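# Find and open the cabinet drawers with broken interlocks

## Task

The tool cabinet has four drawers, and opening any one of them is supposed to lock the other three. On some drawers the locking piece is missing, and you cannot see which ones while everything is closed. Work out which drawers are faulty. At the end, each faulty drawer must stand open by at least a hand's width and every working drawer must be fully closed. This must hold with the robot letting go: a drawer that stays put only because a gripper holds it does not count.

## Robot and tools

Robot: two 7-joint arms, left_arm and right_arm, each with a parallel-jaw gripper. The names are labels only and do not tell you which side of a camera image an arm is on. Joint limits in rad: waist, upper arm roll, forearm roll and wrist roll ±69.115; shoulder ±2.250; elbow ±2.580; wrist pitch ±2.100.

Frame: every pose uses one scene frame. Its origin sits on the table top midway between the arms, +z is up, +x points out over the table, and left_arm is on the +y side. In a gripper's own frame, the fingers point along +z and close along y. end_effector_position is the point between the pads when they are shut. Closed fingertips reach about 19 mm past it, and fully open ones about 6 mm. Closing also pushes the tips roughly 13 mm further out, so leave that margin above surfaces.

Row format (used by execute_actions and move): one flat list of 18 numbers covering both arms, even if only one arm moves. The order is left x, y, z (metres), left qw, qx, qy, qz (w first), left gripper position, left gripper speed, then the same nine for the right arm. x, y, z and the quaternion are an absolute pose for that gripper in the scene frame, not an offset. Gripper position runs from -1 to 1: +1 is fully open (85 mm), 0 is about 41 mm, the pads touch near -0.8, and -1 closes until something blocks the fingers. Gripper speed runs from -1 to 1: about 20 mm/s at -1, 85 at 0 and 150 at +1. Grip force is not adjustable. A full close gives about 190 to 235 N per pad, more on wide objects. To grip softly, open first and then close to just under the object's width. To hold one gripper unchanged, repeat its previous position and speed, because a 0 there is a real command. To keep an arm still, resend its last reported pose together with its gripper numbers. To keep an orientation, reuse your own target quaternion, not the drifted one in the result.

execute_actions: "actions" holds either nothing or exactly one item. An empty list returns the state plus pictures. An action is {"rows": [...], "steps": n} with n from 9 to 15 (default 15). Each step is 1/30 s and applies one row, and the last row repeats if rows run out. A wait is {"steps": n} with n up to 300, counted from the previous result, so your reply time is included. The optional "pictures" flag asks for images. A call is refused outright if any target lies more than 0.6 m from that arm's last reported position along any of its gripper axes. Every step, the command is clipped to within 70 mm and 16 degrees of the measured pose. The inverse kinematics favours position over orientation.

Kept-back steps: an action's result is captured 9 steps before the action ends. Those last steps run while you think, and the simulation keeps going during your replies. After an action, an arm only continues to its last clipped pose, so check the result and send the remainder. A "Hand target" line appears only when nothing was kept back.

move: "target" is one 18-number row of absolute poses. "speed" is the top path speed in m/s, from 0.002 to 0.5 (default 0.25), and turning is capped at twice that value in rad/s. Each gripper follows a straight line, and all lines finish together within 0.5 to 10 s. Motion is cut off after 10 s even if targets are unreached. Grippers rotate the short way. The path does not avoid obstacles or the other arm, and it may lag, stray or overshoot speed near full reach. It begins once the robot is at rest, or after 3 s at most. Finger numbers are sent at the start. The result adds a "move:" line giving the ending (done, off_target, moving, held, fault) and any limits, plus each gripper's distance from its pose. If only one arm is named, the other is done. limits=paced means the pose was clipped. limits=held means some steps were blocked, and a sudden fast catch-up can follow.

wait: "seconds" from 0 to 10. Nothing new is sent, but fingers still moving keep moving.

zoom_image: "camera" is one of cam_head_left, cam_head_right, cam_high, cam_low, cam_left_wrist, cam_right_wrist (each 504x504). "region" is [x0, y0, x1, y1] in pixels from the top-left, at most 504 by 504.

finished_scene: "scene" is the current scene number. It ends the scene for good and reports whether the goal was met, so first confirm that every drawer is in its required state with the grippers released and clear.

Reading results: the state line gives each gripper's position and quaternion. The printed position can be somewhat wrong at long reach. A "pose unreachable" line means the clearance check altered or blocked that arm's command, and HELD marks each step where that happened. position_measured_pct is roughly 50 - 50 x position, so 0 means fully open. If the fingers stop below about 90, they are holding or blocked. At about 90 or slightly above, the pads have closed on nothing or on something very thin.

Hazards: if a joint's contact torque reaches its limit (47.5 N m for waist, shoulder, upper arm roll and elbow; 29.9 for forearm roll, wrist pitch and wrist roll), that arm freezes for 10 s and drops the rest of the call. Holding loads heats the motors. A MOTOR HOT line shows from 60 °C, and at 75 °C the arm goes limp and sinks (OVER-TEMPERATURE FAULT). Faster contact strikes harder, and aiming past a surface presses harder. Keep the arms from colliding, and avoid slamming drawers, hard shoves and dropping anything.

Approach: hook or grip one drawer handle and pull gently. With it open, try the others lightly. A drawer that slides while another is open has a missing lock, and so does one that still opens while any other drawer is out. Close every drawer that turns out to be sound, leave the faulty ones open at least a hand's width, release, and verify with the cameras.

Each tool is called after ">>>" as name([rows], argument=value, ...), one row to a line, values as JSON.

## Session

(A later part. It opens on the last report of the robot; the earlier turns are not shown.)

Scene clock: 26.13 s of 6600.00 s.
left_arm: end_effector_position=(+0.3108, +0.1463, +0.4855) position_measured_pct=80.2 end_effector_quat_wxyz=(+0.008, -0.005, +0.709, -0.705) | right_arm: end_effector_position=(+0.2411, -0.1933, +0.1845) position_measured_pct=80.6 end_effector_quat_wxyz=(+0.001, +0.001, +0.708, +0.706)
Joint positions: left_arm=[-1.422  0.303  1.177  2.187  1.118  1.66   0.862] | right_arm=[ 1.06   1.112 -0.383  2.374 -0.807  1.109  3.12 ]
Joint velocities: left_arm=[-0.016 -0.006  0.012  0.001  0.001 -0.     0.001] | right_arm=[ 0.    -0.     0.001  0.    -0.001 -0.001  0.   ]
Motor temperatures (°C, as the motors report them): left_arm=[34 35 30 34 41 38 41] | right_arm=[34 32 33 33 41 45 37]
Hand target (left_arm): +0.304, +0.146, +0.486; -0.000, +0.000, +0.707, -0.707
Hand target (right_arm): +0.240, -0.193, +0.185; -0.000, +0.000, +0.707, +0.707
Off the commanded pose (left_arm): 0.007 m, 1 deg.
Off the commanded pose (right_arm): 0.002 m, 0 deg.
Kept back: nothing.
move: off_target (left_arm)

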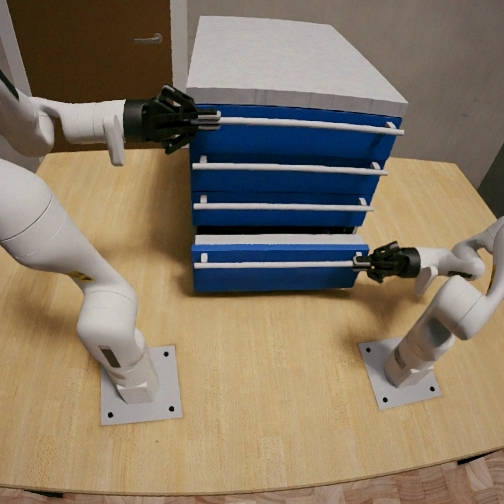

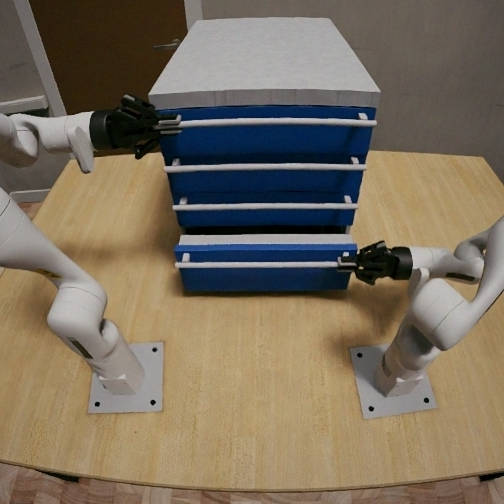

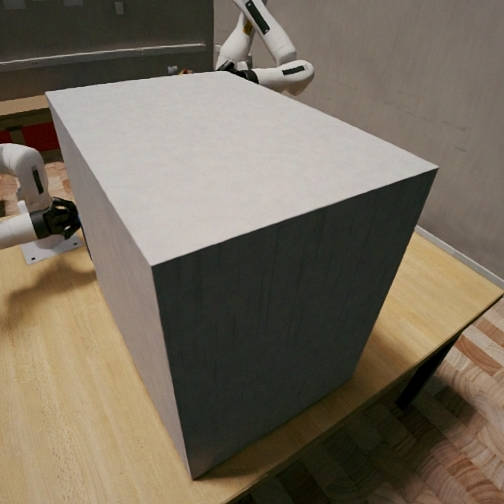

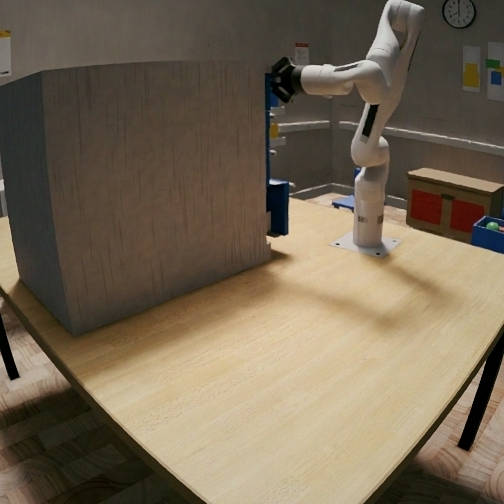

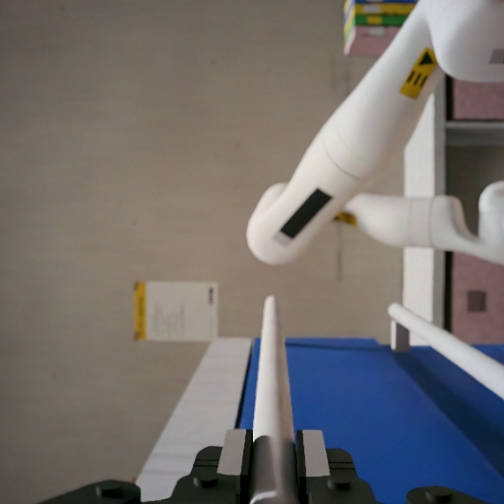

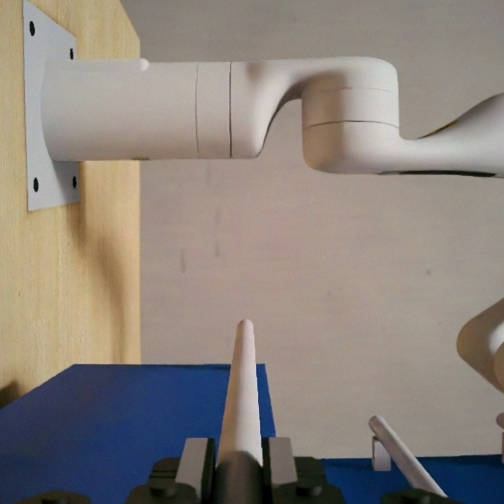

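>>> move(target=[0.318,0.146,0.486,0,0,0.7071,-0.7071,-1,0, 0.3175,-0.193,0.1855,0,0,0.7071,0.7071,-1,0], speed=0.1)

>>> execute_actions([
  {"rows": [[0.317,0.146,0.486,0,0,0.7071,-0.7071,-1,0, 0.316,-0.193,0.1855,0,0,0.7071,0.7071,0,1],[0.317,0.146,0.486,0,0,0.7071,-0.7071,-1,0, 0.316,-0.193,0.1855,0,0,0.7071,0.7071,0,1],[0.317,0.146,0.486,0,0,0.7071,-0.7071,-1,0, 0.316,-0.193,0.1855,0,0,0.7071,0.7071,0,1],[0.317,0.146,0.486,0,0,0.7071,-0.7071,-1,0, 0.316,-0.193,0.1855,0,0,0.7071,0.7071,0,1],[0.317,0.146,0.486,0,0,0.7071,-0.7071,-1,0, 0.316,-0.193,0.1855,0,0,0.7071,0.7071,0,1],[0.317,0.146,0.486,0,0,0.7071,-0.7071,-1,0, 0.316,-0.193,0.1855,0,0,0.7071,0.7071,0,1],[0.317,0.146,0.486,0,0,0.7071,-0.7071,-1,0, 0.316,-0.193,0.1855,0,0,0.7071,0.7071,0,1],[0.317,0.146,0.486,0,0,0.7071,-0.7071,-1,0, 0.312,-0.193,0.1855,0,0,0.7071,0.7071,0,1],[0.317,0.146,0.486,0,0,0.7071,-0.7071,-1,0, 0.307,-0.193,0.1855,0,0,0.7071,0.7071,0,1],[0.317,0.146,0.486,0,0,0.7071,-0.7071,-1,0, 0.302,-0.193,0.1855,0,0,0.7071,0.7071,0,1],[0.317,0.146,0.486,0,0,0.7071,-0.7071,-1,0, 0.297,-0.193,0.1855,0,0,0.7071,0.7071,0,1],[0.317,0.146,0.486,0,0,0.7071,-0.7071,-1,0, 0.292,-0.193,0.1855,0,0,0.7071,0.7071,0,1],[0.317,0.146,0.486,0,0,0.7071,-0.7071,-1,0, 0.288,-0.193,0.1855,0,0,0.7071,0.7071,0,1],[0.317,0.146,0.486,0,0,0.7071,-0.7071,-1,0, 0.285,-0.193,0.1855,0,0,0.7071,0.7071,0,1]], "steps": 15},
])

>>> move(target=[0.317,0.146,0.486,0,0,0.7071,-0.7071,-1,0, 0.285,-0.197,0.2855,0,0,0.7071,0.7071,0,1], speed=0.2)

Scene clock: 28.17 s of 6600.00 s.
left_arm: end_effector_position=(+0.3172, +0.1461, +0.4856) position_measured_pct=80.2 end_effector_quat_wxyz=(-0.001, -0.000, +0.707, -0.707) | right_arm: end_effector_position=(+0.3162, -0.1933, +0.1852) position_measured_pct=80.6 end_effector_quat_wxyz=(-0.001, -0.000, +0.707, +0.707)
Joint positions: left_arm=[-1.364  0.344  1.163  2.16   1.109  1.63   0.883] | right_arm=[ 0.955  1.092 -0.454  2.193 -0.889  1.196  2.965]
Joint velocities: left_arm=[ 0.002  0.002 -0.001 -0.    -0.    -0.     0.   ] | right_arm=[ 0.001  0.001 -0.003 -0.002  0.003 -0.    -0.004]
Motor temperatures (°C, as the motors report them): left_arm=[34 35 30 34 41 38 41] | right_arm=[34 32 33 33 41 45 37]
Hand target (left_arm): +0.318, +0.146, +0.486; +0.000, -0.000, +0.707, -0.707
Hand target (right_arm): +0.318, -0.193, +0.186; +0.000, -0.000, +0.707, +0.707
Off the commanded pose (left_arm): 0.001 m, 0 deg.
Off the commanded pose (right_arm): 0.001 m, 0 deg.
Kept back: nothing.
move: done

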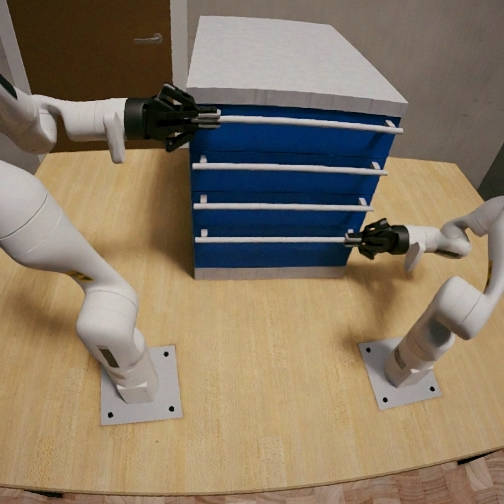

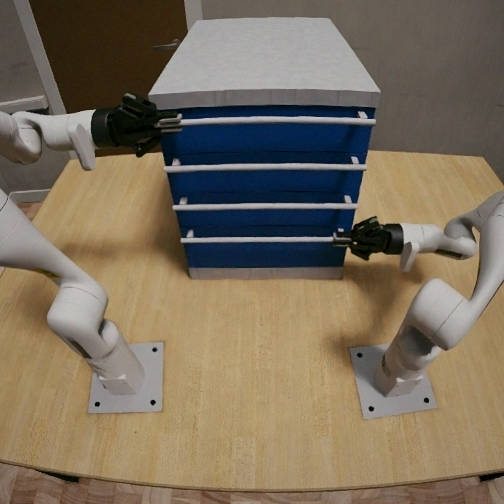

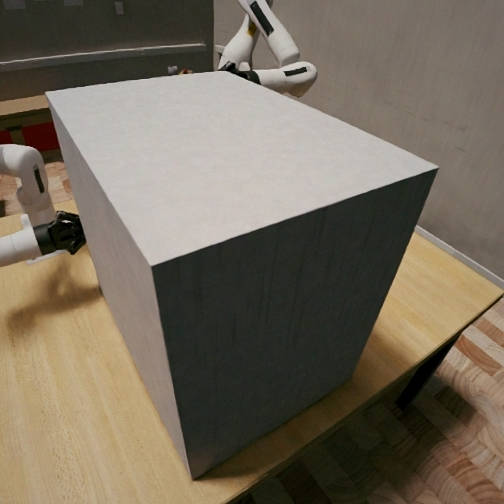

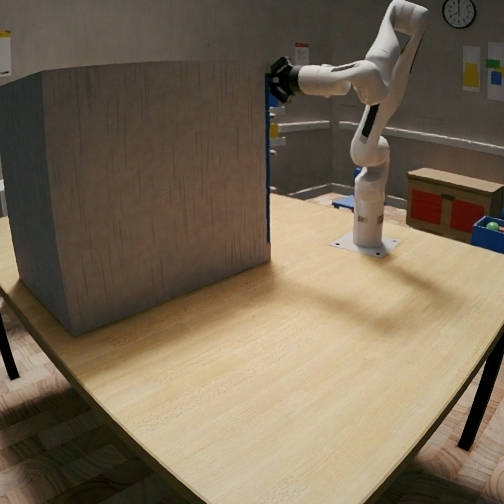

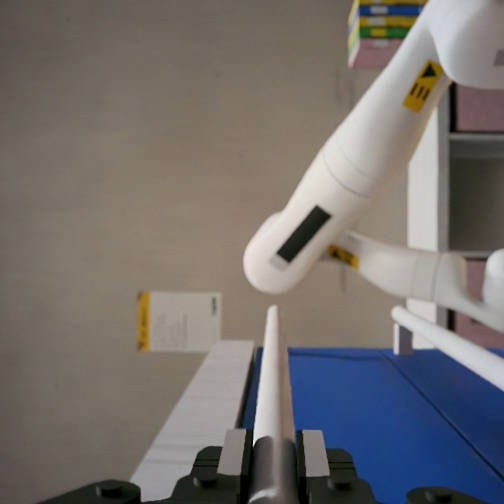

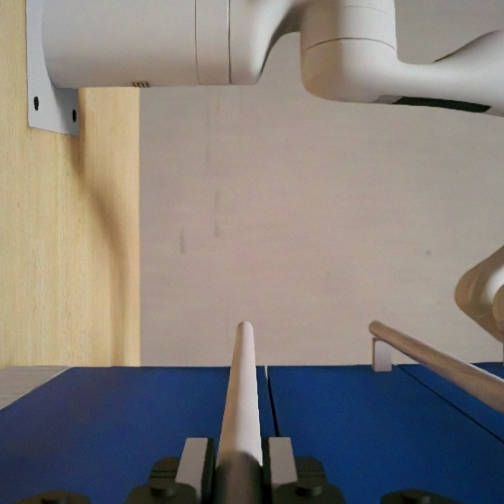

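Scene clock: 28.37 s of 6600.00 s.
left_arm: end_effector_position=(+0.3171, +0.1462, +0.4855) position_measured_pct=80.2 end_effector_quat_wxyz=(-0.000, -0.001, +0.707, -0.707) | right_arm: end_effector_position=(+0.3160, -0.1929, +0.1855) position_measured_pct=62.7 end_effector_quat_wxyz=(-0.000, -0.000, +0.707, +0.707)
Joint positions: left_arm=[-1.367  0.342  1.164  2.162  1.11   1.631  0.882] | right_arm=[ 0.957  1.093 -0.455  2.196 -0.891  1.194  2.968]
Joint velocities: left_arm=[-0.004 -0.003  0.001  0.001  0.001  0.001 -0.001] | right_arm=[ 0.001 -0.002  0.001  0.003  0.003 -0.002  0.003]
Motor temperatures (°C, as the motors report them): left_arm=[34 35 30 34 41 38 41] | right_arm=[34 32 33 33 41 45 37]
Steps of this call (steps 1 to 6: the first 6 steps of this action). Readings (end_effector_position | what the end effector reports):
1: left_arm (+0.3172, +0.1462, +0.4855) | right_arm (+0.3161, -0.1933, +0.1851) | left_arm position_measured_pct=80.2 | right_arm position_measured_pct=80.6
2: left_arm (+0.3171, +0.1462, +0.4855) | right_arm (+0.3161, -0.1931, +0.1852) | left_arm position_measured_pct=80.2 | right_arm position_measured_pct=80.2
4: left_arm (+0.3171, +0.1462, +0.4855) | right_arm (+0.3161, -0.1930, +0.1855) | left_arm position_measured_pct=80.2 | right_arm position_measured_pct=72.2
6: the state above

Scene clock: 29.93 s of 6600.00 s.
left_arm: end_effector_position=(+0.3171, +0.1462, +0.4855) position_measured_pct=80.2 end_effector_quat_wxyz=(+0.000, -0.001, +0.707, -0.707) | right_arm: end_effector_position=(+0.2845, -0.1967, +0.2855) position_measured_pct=50.0 end_effector_quat_wxyz=(-0.001, -0.000, +0.707, +0.708)
Joint positions: left_arm=[-1.368  0.342  1.165  2.162  1.11   1.631  0.882] | right_arm=[ 1.047  0.783 -0.506  2.314 -0.913  1.354  2.845]
Joint velocities: left_arm=[-0.    -0.     0.001 -0.    -0.002 -0.001  0.   ] | right_arm=[ 0.004 -0.016 -0.    -0.001 -0.001  0.001 -0.002]
Motor temperatures (°C, as the motors report them): left_arm=[34 35 30 34 41 38 41] | right_arm=[34 32 33 33 41 45 37]
Hand target (left_arm): +0.317, +0.146, +0.486; -0.000, +0.000, +0.707, -0.707
Hand target (right_arm): +0.285, -0.197, +0.286; -0.000, -0.000, +0.707, +0.707
Off your previous action's commanded pose (left_arm): 0.000 m, 0 deg at its last step (step 9 of this call).
Off your previous action's commanded pose (right_arm): 0.008 m, 0 deg at its last step (step 9 of this call).
Off the commanded pose (left_arm): 0.000 m, 0 deg.
Off the commanded pose (right_arm): 0.001 m, 0 deg.
Kept back: nothing.
move: done

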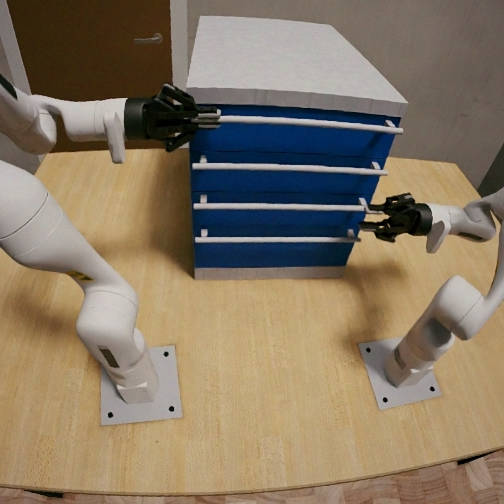

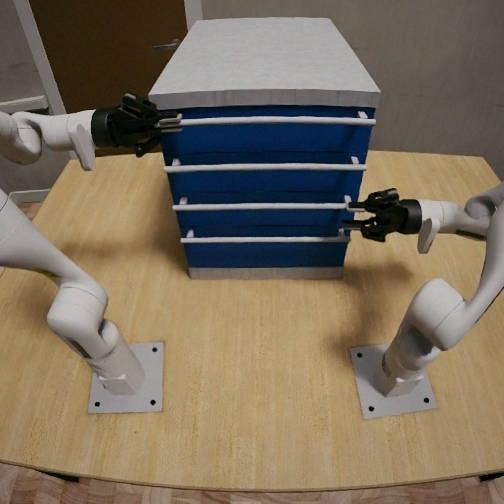

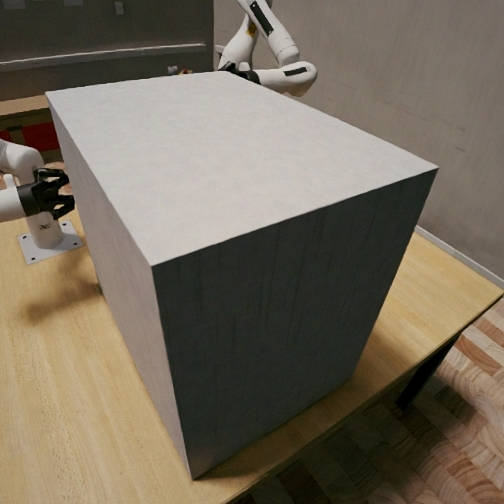

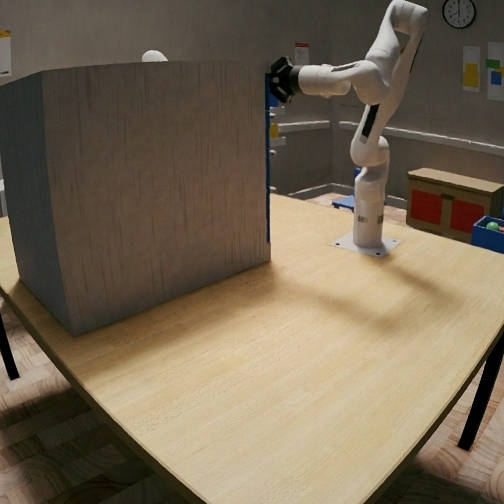

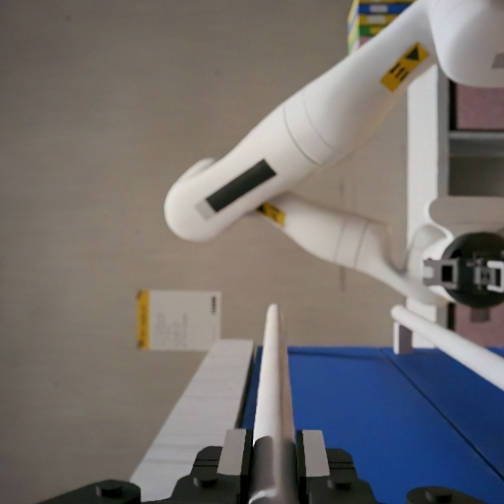

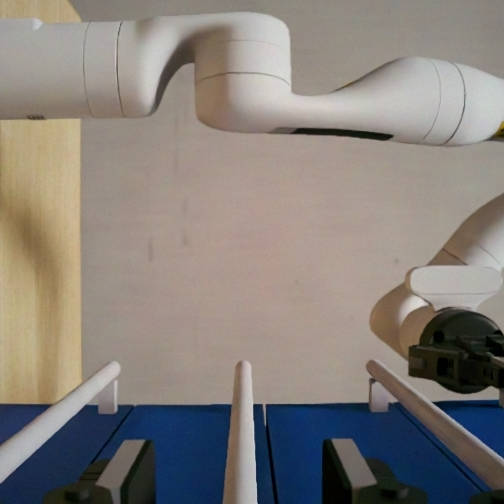

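>>> execute_actions([
  {"rows": [[0.317,0.146,0.486,0,0,0.7071,-0.7071,-1,0, 0.29,-0.197,0.2855,0,0,0.7071,0.7071,0,0],[0.317,0.146,0.486,0,0,0.7071,-0.7071,-1,0, 0.295,-0.197,0.2855,0,0,0.7071,0.7071,0,0],[0.317,0.146,0.486,0,0,0.7071,-0.7071,-1,0, 0.30,-0.197,0.2855,0,0,0.7071,0.7071,0,0],[0.317,0.146,0.486,0,0,0.7071,-0.7071,-1,0, 0.305,-0.197,0.2855,0,0,0.7071,0.7071,0,0],[0.317,0.146,0.486,0,0,0.7071,-0.7071,-1,0, 0.31,-0.197,0.2855,0,0,0.7071,0.7071,0,0],[0.317,0.146,0.486,0,0,0.7071,-0.7071,-1,0, 0.314,-0.197,0.2855,0,0,0.7071,0.7071,0,0],[0.317,0.146,0.486,0,0,0.7071,-0.7071,-1,0, 0.317,-0.197,0.2855,0,0,0.7071,0.7071,0,0],[0.317,0.146,0.486,0,0,0.7071,-0.7071,-1,0, 0.317,-0.197,0.2855,0,0,0.7071,0.7071,-1,0]], "steps": 15},
])

>>> move(target=[0.317,0.146,0.486,0,0,0.7071,-0.7071,-1,0, 0.215,-0.197,0.285,0,0,0.7071,0.7071,-1,0], speed=0.1)

>>> move(target=[0.303,0.146,0.486,0,0,0.7071,-0.7071,-1,0, 0.215,-0.197,0.285,0,0,0.7071,0.7071,-1,0], speed=0.03)

Scene clock: 30.87 s of 6600.00 s.
left_arm: end_effector_position=(+0.3171, +0.1462, +0.4855) position_measured_pct=80.2 end_effector_quat_wxyz=(+0.000, -0.001, +0.707, -0.707) | right_arm: end_effector_position=(+0.3006, -0.1968, +0.2857) position_measured_pct=50.0 end_effector_quat_wxyz=(-0.000, -0.001, +0.707, +0.707)
Joint positions: left_arm=[-1.368  0.342  1.165  2.162  1.11   1.63   0.882] | right_arm=[ 1.022  0.789 -0.514  2.273 -0.933  1.362  2.817]
Joint velocities: left_arm=[-0.    -0.     0.001  0.    -0.001 -0.002  0.   ] | right_arm=[-0.174  0.059 -0.062 -0.321 -0.151  0.051 -0.22 ]
Motor temperatures (°C, as the motors report them): left_arm=[34 35 30 34 41 38 41] | right_arm=[34 32 33 33 41 45 37]
Steps of this call (steps 1 to 22: nothing new was sent; steps 23 to 28: the first 6 steps of this action). Readings (end_effector_position | what the end effector reports):
23: left_arm (+0.3171, +0.1462, +0.4855) | right_arm (+0.2848, -0.1968, +0.2856) | left_arm position_measured_pct=80.2 | right_arm position_measured_pct=50.0
24: left_arm (+0.3171, +0.1462, +0.4855) | right_arm (+0.2864, -0.1966, +0.2855) | left_arm position_measured_pct=80.2 | right_arm position_measured_pct=50.0
26: left_arm (+0.3171, +0.1462, +0.4855) | right_arm (+0.2926, -0.1966, +0.2855) | left_arm position_measured_pct=80.2 | right_arm position_measured_pct=50.0
28: the state above

Scene clock: 32.93 s of 6600.00 s.
left_arm: end_effector_position=(+0.3171, +0.1462, +0.4855) position_measured_pct=80.2 end_effector_quat_wxyz=(+0.000, -0.001, +0.707, -0.707) | right_arm: end_effector_position=(+0.2162, -0.1974, +0.2844) position_measured_pct=80.6 end_effector_quat_wxyz=(+0.001, +0.001, +0.707, +0.707)
Joint positions: left_arm=[-1.369  0.343  1.166  2.162  1.11   1.63   0.883] | right_arm=[ 1.164  0.766 -0.447  2.474 -0.795  1.318  2.963]
Joint velocities: left_arm=[-0.    -0.     0.001 -0.001  0.001 -0.001  0.   ] | right_arm=[ 0.001 -0.     0.003  0.003  0.    -0.     0.003]
Motor temperatures (°C, as the motors report them): left_arm=[34 35 30 34 41 38 41] | right_arm=[34 32 33 33 41 45 37]
Hand target (left_arm): +0.317, +0.146, +0.486; -0.000, +0.000, +0.707, -0.707
Hand target (right_arm): +0.215, -0.197, +0.284; -0.000, +0.000, +0.707, +0.707
Off your previous action's commanded pose (left_arm): 0.000 m, 0 deg at its last step (step 9 of this call).
Off your previous action's commanded pose (right_arm): 0.000 m, 0 deg at its last step (step 9 of this call).
Off the commanded pose (left_arm): 0.000 m, 0 deg.
Off the commanded pose (right_arm): 0.001 m, 0 deg.
Kept back: nothing.
move: done

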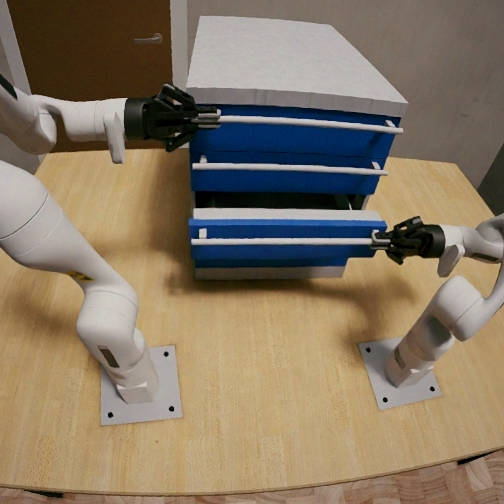

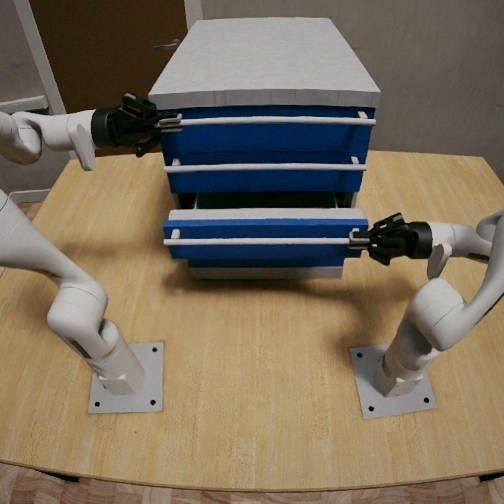

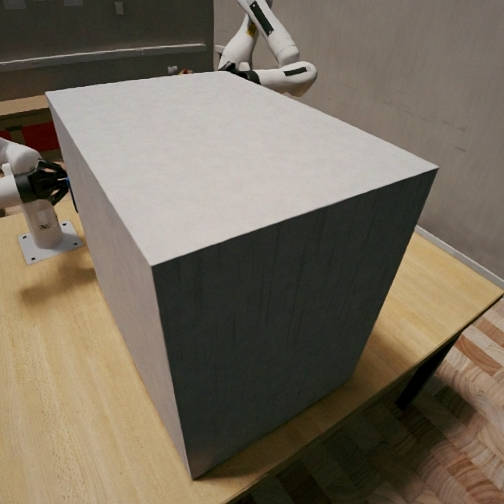

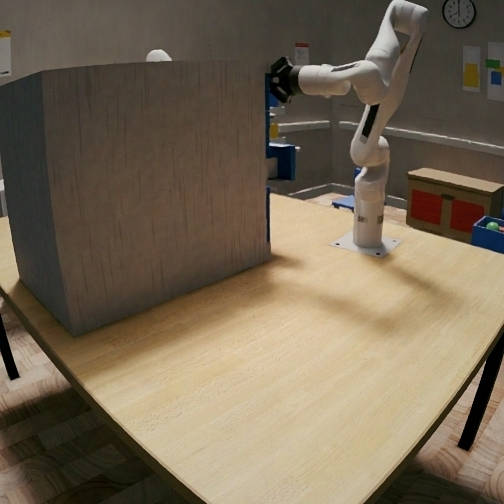

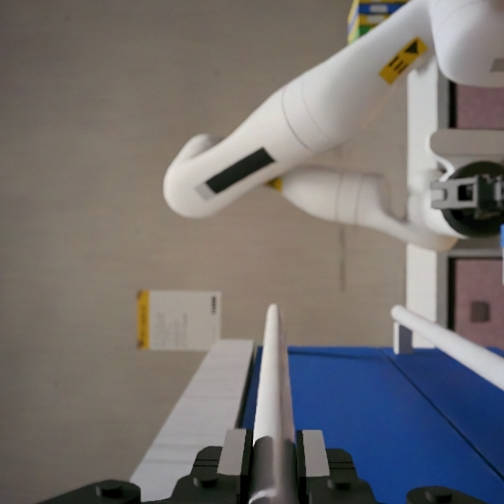

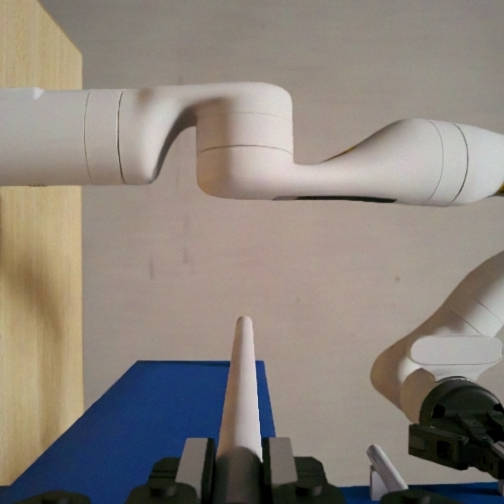

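Scene clock: 33.67 s of 6600.00 s.
left_arm: end_effector_position=(+0.3043, +0.1462, +0.4855) position_measured_pct=80.2 end_effector_quat_wxyz=(+0.001, -0.001, +0.708, -0.706) | right_arm: end_effector_position=(+0.2162, -0.1974, +0.2845) position_measured_pct=80.6 end_effector_quat_wxyz=(+0.001, +0.001, +0.708, +0.707)
Joint positions: left_arm=[-1.431  0.305  1.185  2.194  1.108  1.671  0.86 ] | right_arm=[ 1.164  0.765 -0.447  2.474 -0.795  1.318  2.963]
Joint velocities: left_arm=[-0.009 -0.005  0.004  0.003  0.001  0.005 -0.001] | right_arm=[-0.001 -0.003  0.001  0.001  0.001  0.001 -0.   ]
Motor temperatures (°C, as the motors report them): left_arm=[34 35 30 34 41 38 41] | right_arm=[34 32 33 33 41 45 37]
Hand target (left_arm): +0.303, +0.146, +0.486; -0.000, +0.000, +0.707, -0.707
Hand target (right_arm): +0.215, -0.197, +0.285; -0.000, +0.000, +0.707, +0.707
Off the commanded pose (left_arm): 0.001 m, 0 deg.
Off the commanded pose (right_arm): 0.001 m, 0 deg.
Kept back: nothing.
move: done

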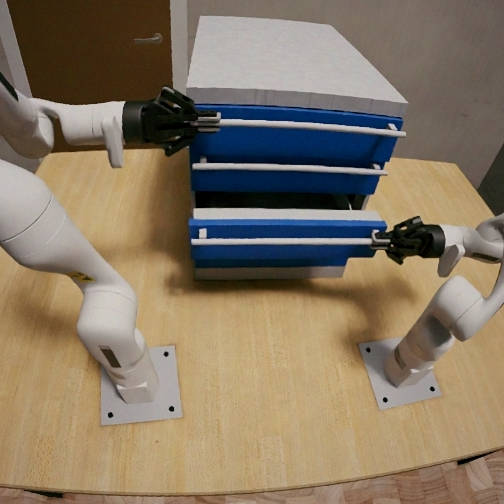

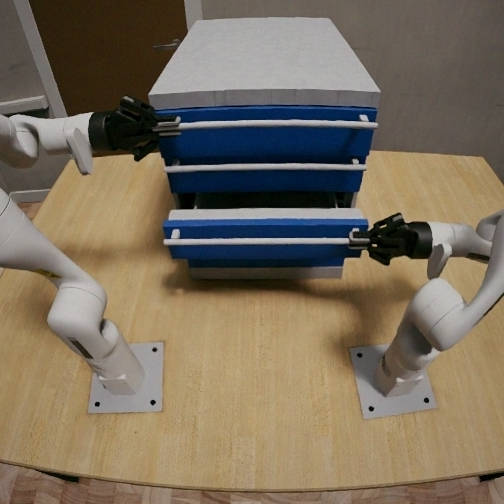

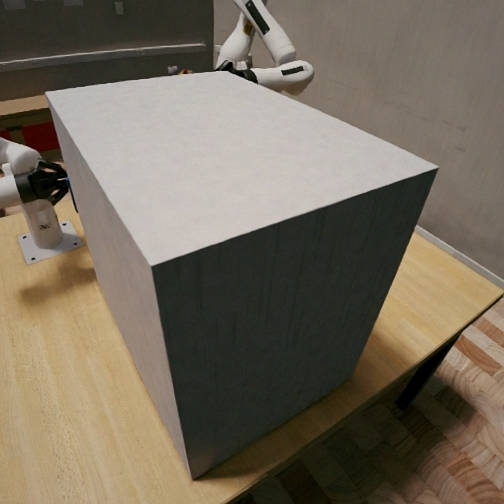

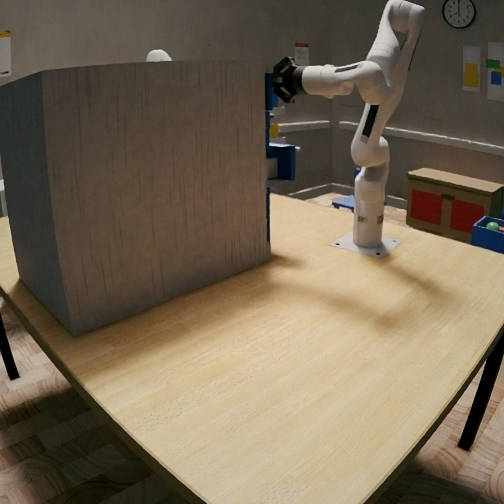

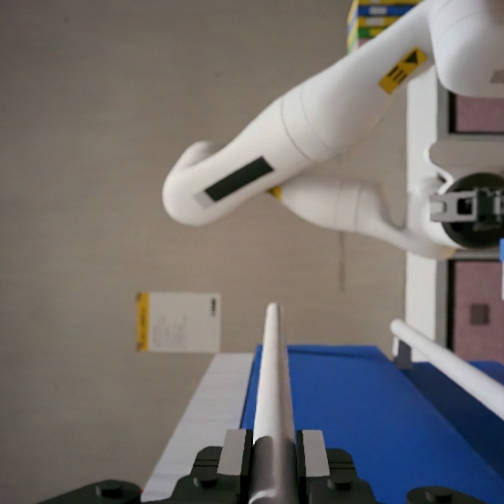

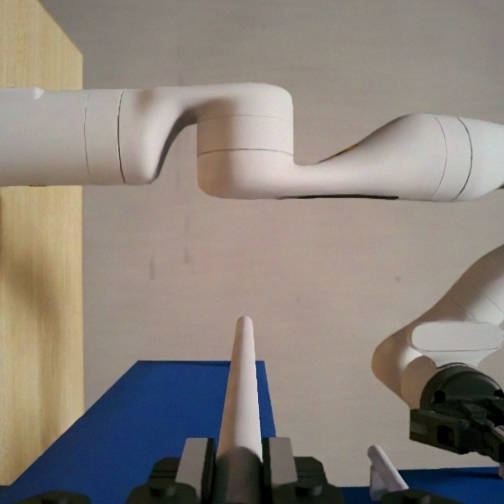

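Confirmed: drawer 3 is faulty. Shut 1, pull 3 a bit farther, release.

>>> move(target=[0.319,0.146,0.486,0,0,0.7071,-0.7071,-1,0, 0.195,-0.197,0.2845,0,0,0.7071,0.7071,-1,0], speed=0.05)

>>> execute_actions([
  {"rows": [[0.3172,0.146,0.486,0,0,0.7071,-0.7071,0.1,1, 0.196,-0.197,0.2845,0,0,0.7071,0.7071,0.1,1]], "steps": 9},
])

>>> move(target=[0.315,0.23,0.486,0,0,0.7071,-0.7071,0.1,1, 0.20,-0.27,0.2845,0,0,0.7071,0.7071,0.1,1], speed=0.15)

Scene clock: 34.93 s of 6600.00 s.
left_arm: end_effector_position=(+0.3174, +0.1461, +0.4856) position_measured_pct=80.2 end_effector_quat_wxyz=(-0.002, +0.001, +0.707, -0.707) | right_arm: end_effector_position=(+0.1961, -0.1974, +0.2843) position_measured_pct=80.6 end_effector_quat_wxyz=(+0.001, +0.001, +0.707, +0.707)
Joint positions: left_arm=[-1.362  0.348  1.166  2.158  1.108  1.627  0.886] | right_arm=[ 1.203  0.766 -0.424  2.516 -0.747  1.305  2.993]
Joint velocities: left_arm=[ 0.007  0.004 -0.003 -0.001 -0.003 -0.004 -0.   ] | right_arm=[0.001 0.    0.002 0.001 0.001 0.    0.002]
Motor temperatures (°C, as the motors report them): left_arm=[34 35 30 34 41 38 41] | right_arm=[34 32 33 33 41 45 37]
Hand target (left_arm): +0.319, +0.146, +0.486; +0.000, -0.000, +0.707, -0.707
Hand target (right_arm): +0.195, -0.197, +0.284; -0.000, +0.000, +0.707, +0.707
Off the commanded pose (left_arm): 0.002 m, 0 deg.
Off the commanded pose (right_arm): 0.001 m, 0 deg.
Kept back: nothing.
move: done

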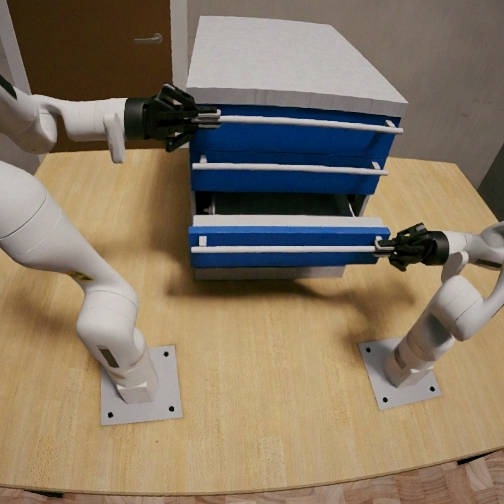

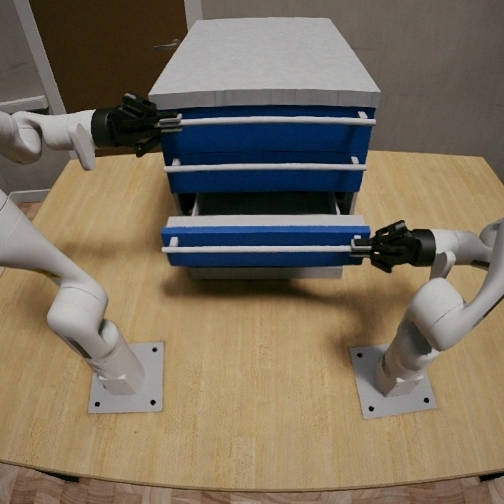

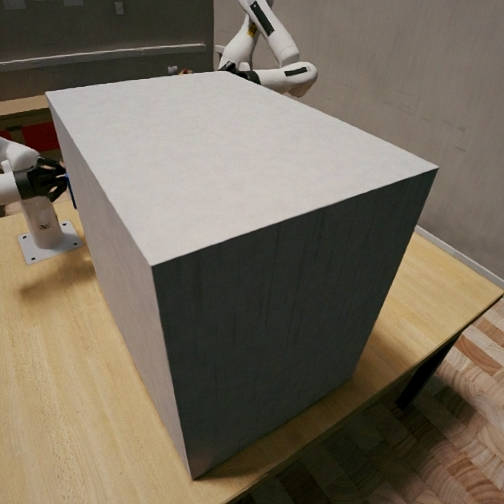

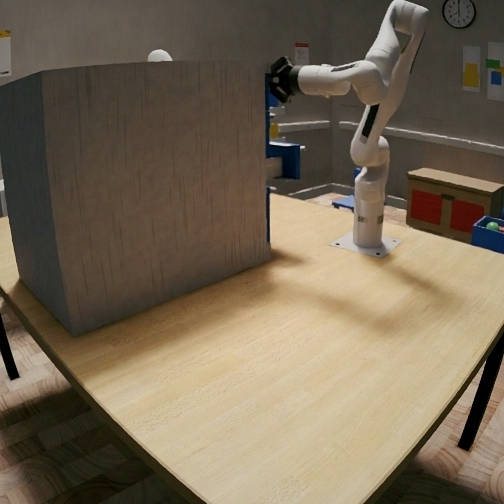

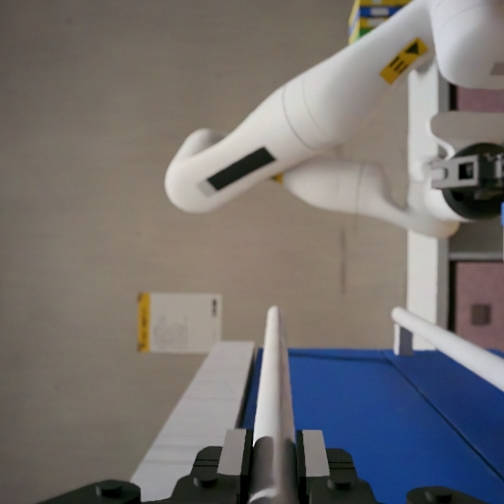

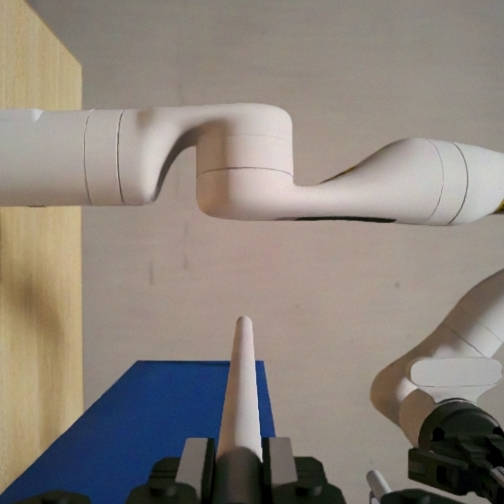

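Scene clock: 34.97 s of 6600.00 s.
left_arm: end_effector_position=(+0.3174, +0.1461, +0.4856) position_measured_pct=80.2 end_effector_quat_wxyz=(-0.002, +0.001, +0.707, -0.707) | right_arm: end_effector_position=(+0.1961, -0.1974, +0.2843) position_measured_pct=80.6 end_effector_quat_wxyz=(+0.001, +0.001, +0.707, +0.707)
Joint positions: left_arm=[-1.362  0.348  1.165  2.158  1.108  1.627  0.886] | right_arm=[ 1.203  0.766 -0.424  2.516 -0.747  1.305  2.993]
Joint velocities: left_arm=[ 0.005  0.003 -0.002 -0.    -0.    -0.    -0.   ] | right_arm=[ 0.001 -0.001  0.002  0.002  0.002  0.     0.001]
Motor temperatures (°C, as the motors report them): left_arm=[34 35 30 34 41 38 41] | right_arm=[34 32 33 33 41 45 37]
Kept back: the last 9 steps of this action.
Steps of this call (step 1: nothing new was sent). Readings (end_effector_position | what the end effector reports):
1: the state above

Scene clock: 36.57 s of 6600.00 s.
left_arm: end_effector_position=(+0.3151, +0.2300, +0.4858) position_measured_pct=45.2 end_effector_quat_wxyz=(+0.000, -0.000, +0.707, -0.707) | right_arm: end_effector_position=(+0.1996, -0.2700, +0.2847) position_measured_pct=45.2 end_effector_quat_wxyz=(-0.000, -0.000, +0.707, +0.707)
Joint positions: left_arm=[-1.453  0.459  1.099  2.028  0.94   1.746  0.945] | right_arm=[ 1.305  0.754 -0.357  2.315 -0.58   1.523  2.883]
Joint velocities: left_arm=[-0.001  0.005 -0.002 -0.002 -0.003  0.003 -0.   ] | right_arm=[ 0.002  0.001  0.003 -0.002  0.     0.004  0.001]
Motor temperatures (°C, as the motors report them): left_arm=[34 35 30 34 41 38 41] | right_arm=[34 32 33 33 41 45 37]
Hand target (left_arm): +0.315, +0.230, +0.486; +0.000, -0.000, +0.707, -0.707
Hand target (right_arm): +0.200, -0.270, +0.285; -0.000, -0.000, +0.707, +0.707
Off your previous action's commanded pose (left_arm): 0.000 m, 0 deg at its last step (step 9 of this call).
Off your previous action's commanded pose (right_arm): 0.000 m, 0 deg at its last step (step 9 of this call).
Off the commanded pose (left_arm): 0.000 m, 0 deg.
Off the commanded pose (right_arm): 0.000 m, 0 deg.
Kept back: nothing.
move: done

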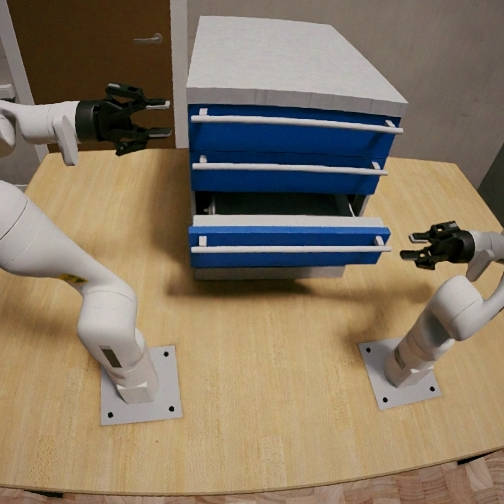

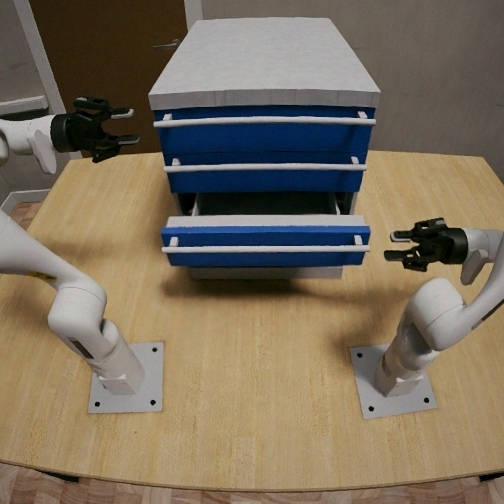

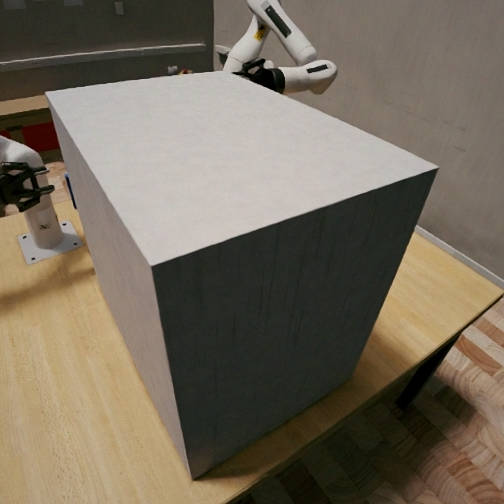

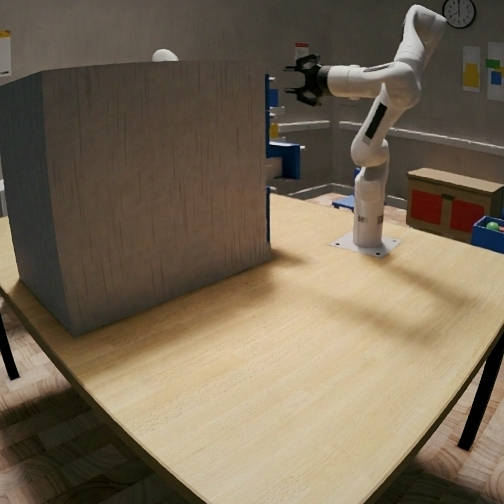

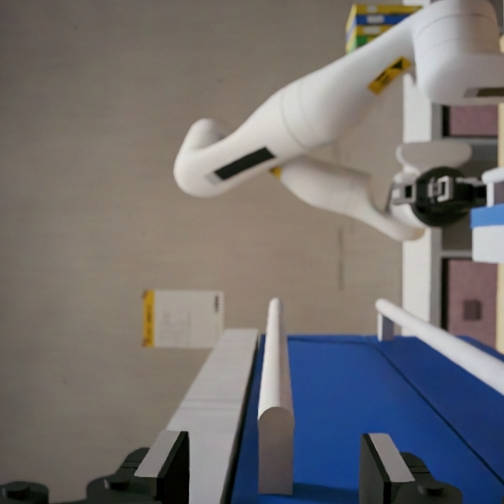

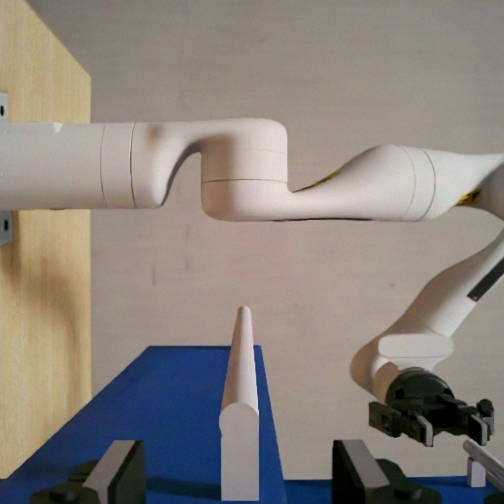

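>>> finished_scene(scene=1)

The scene is finished: the task was done.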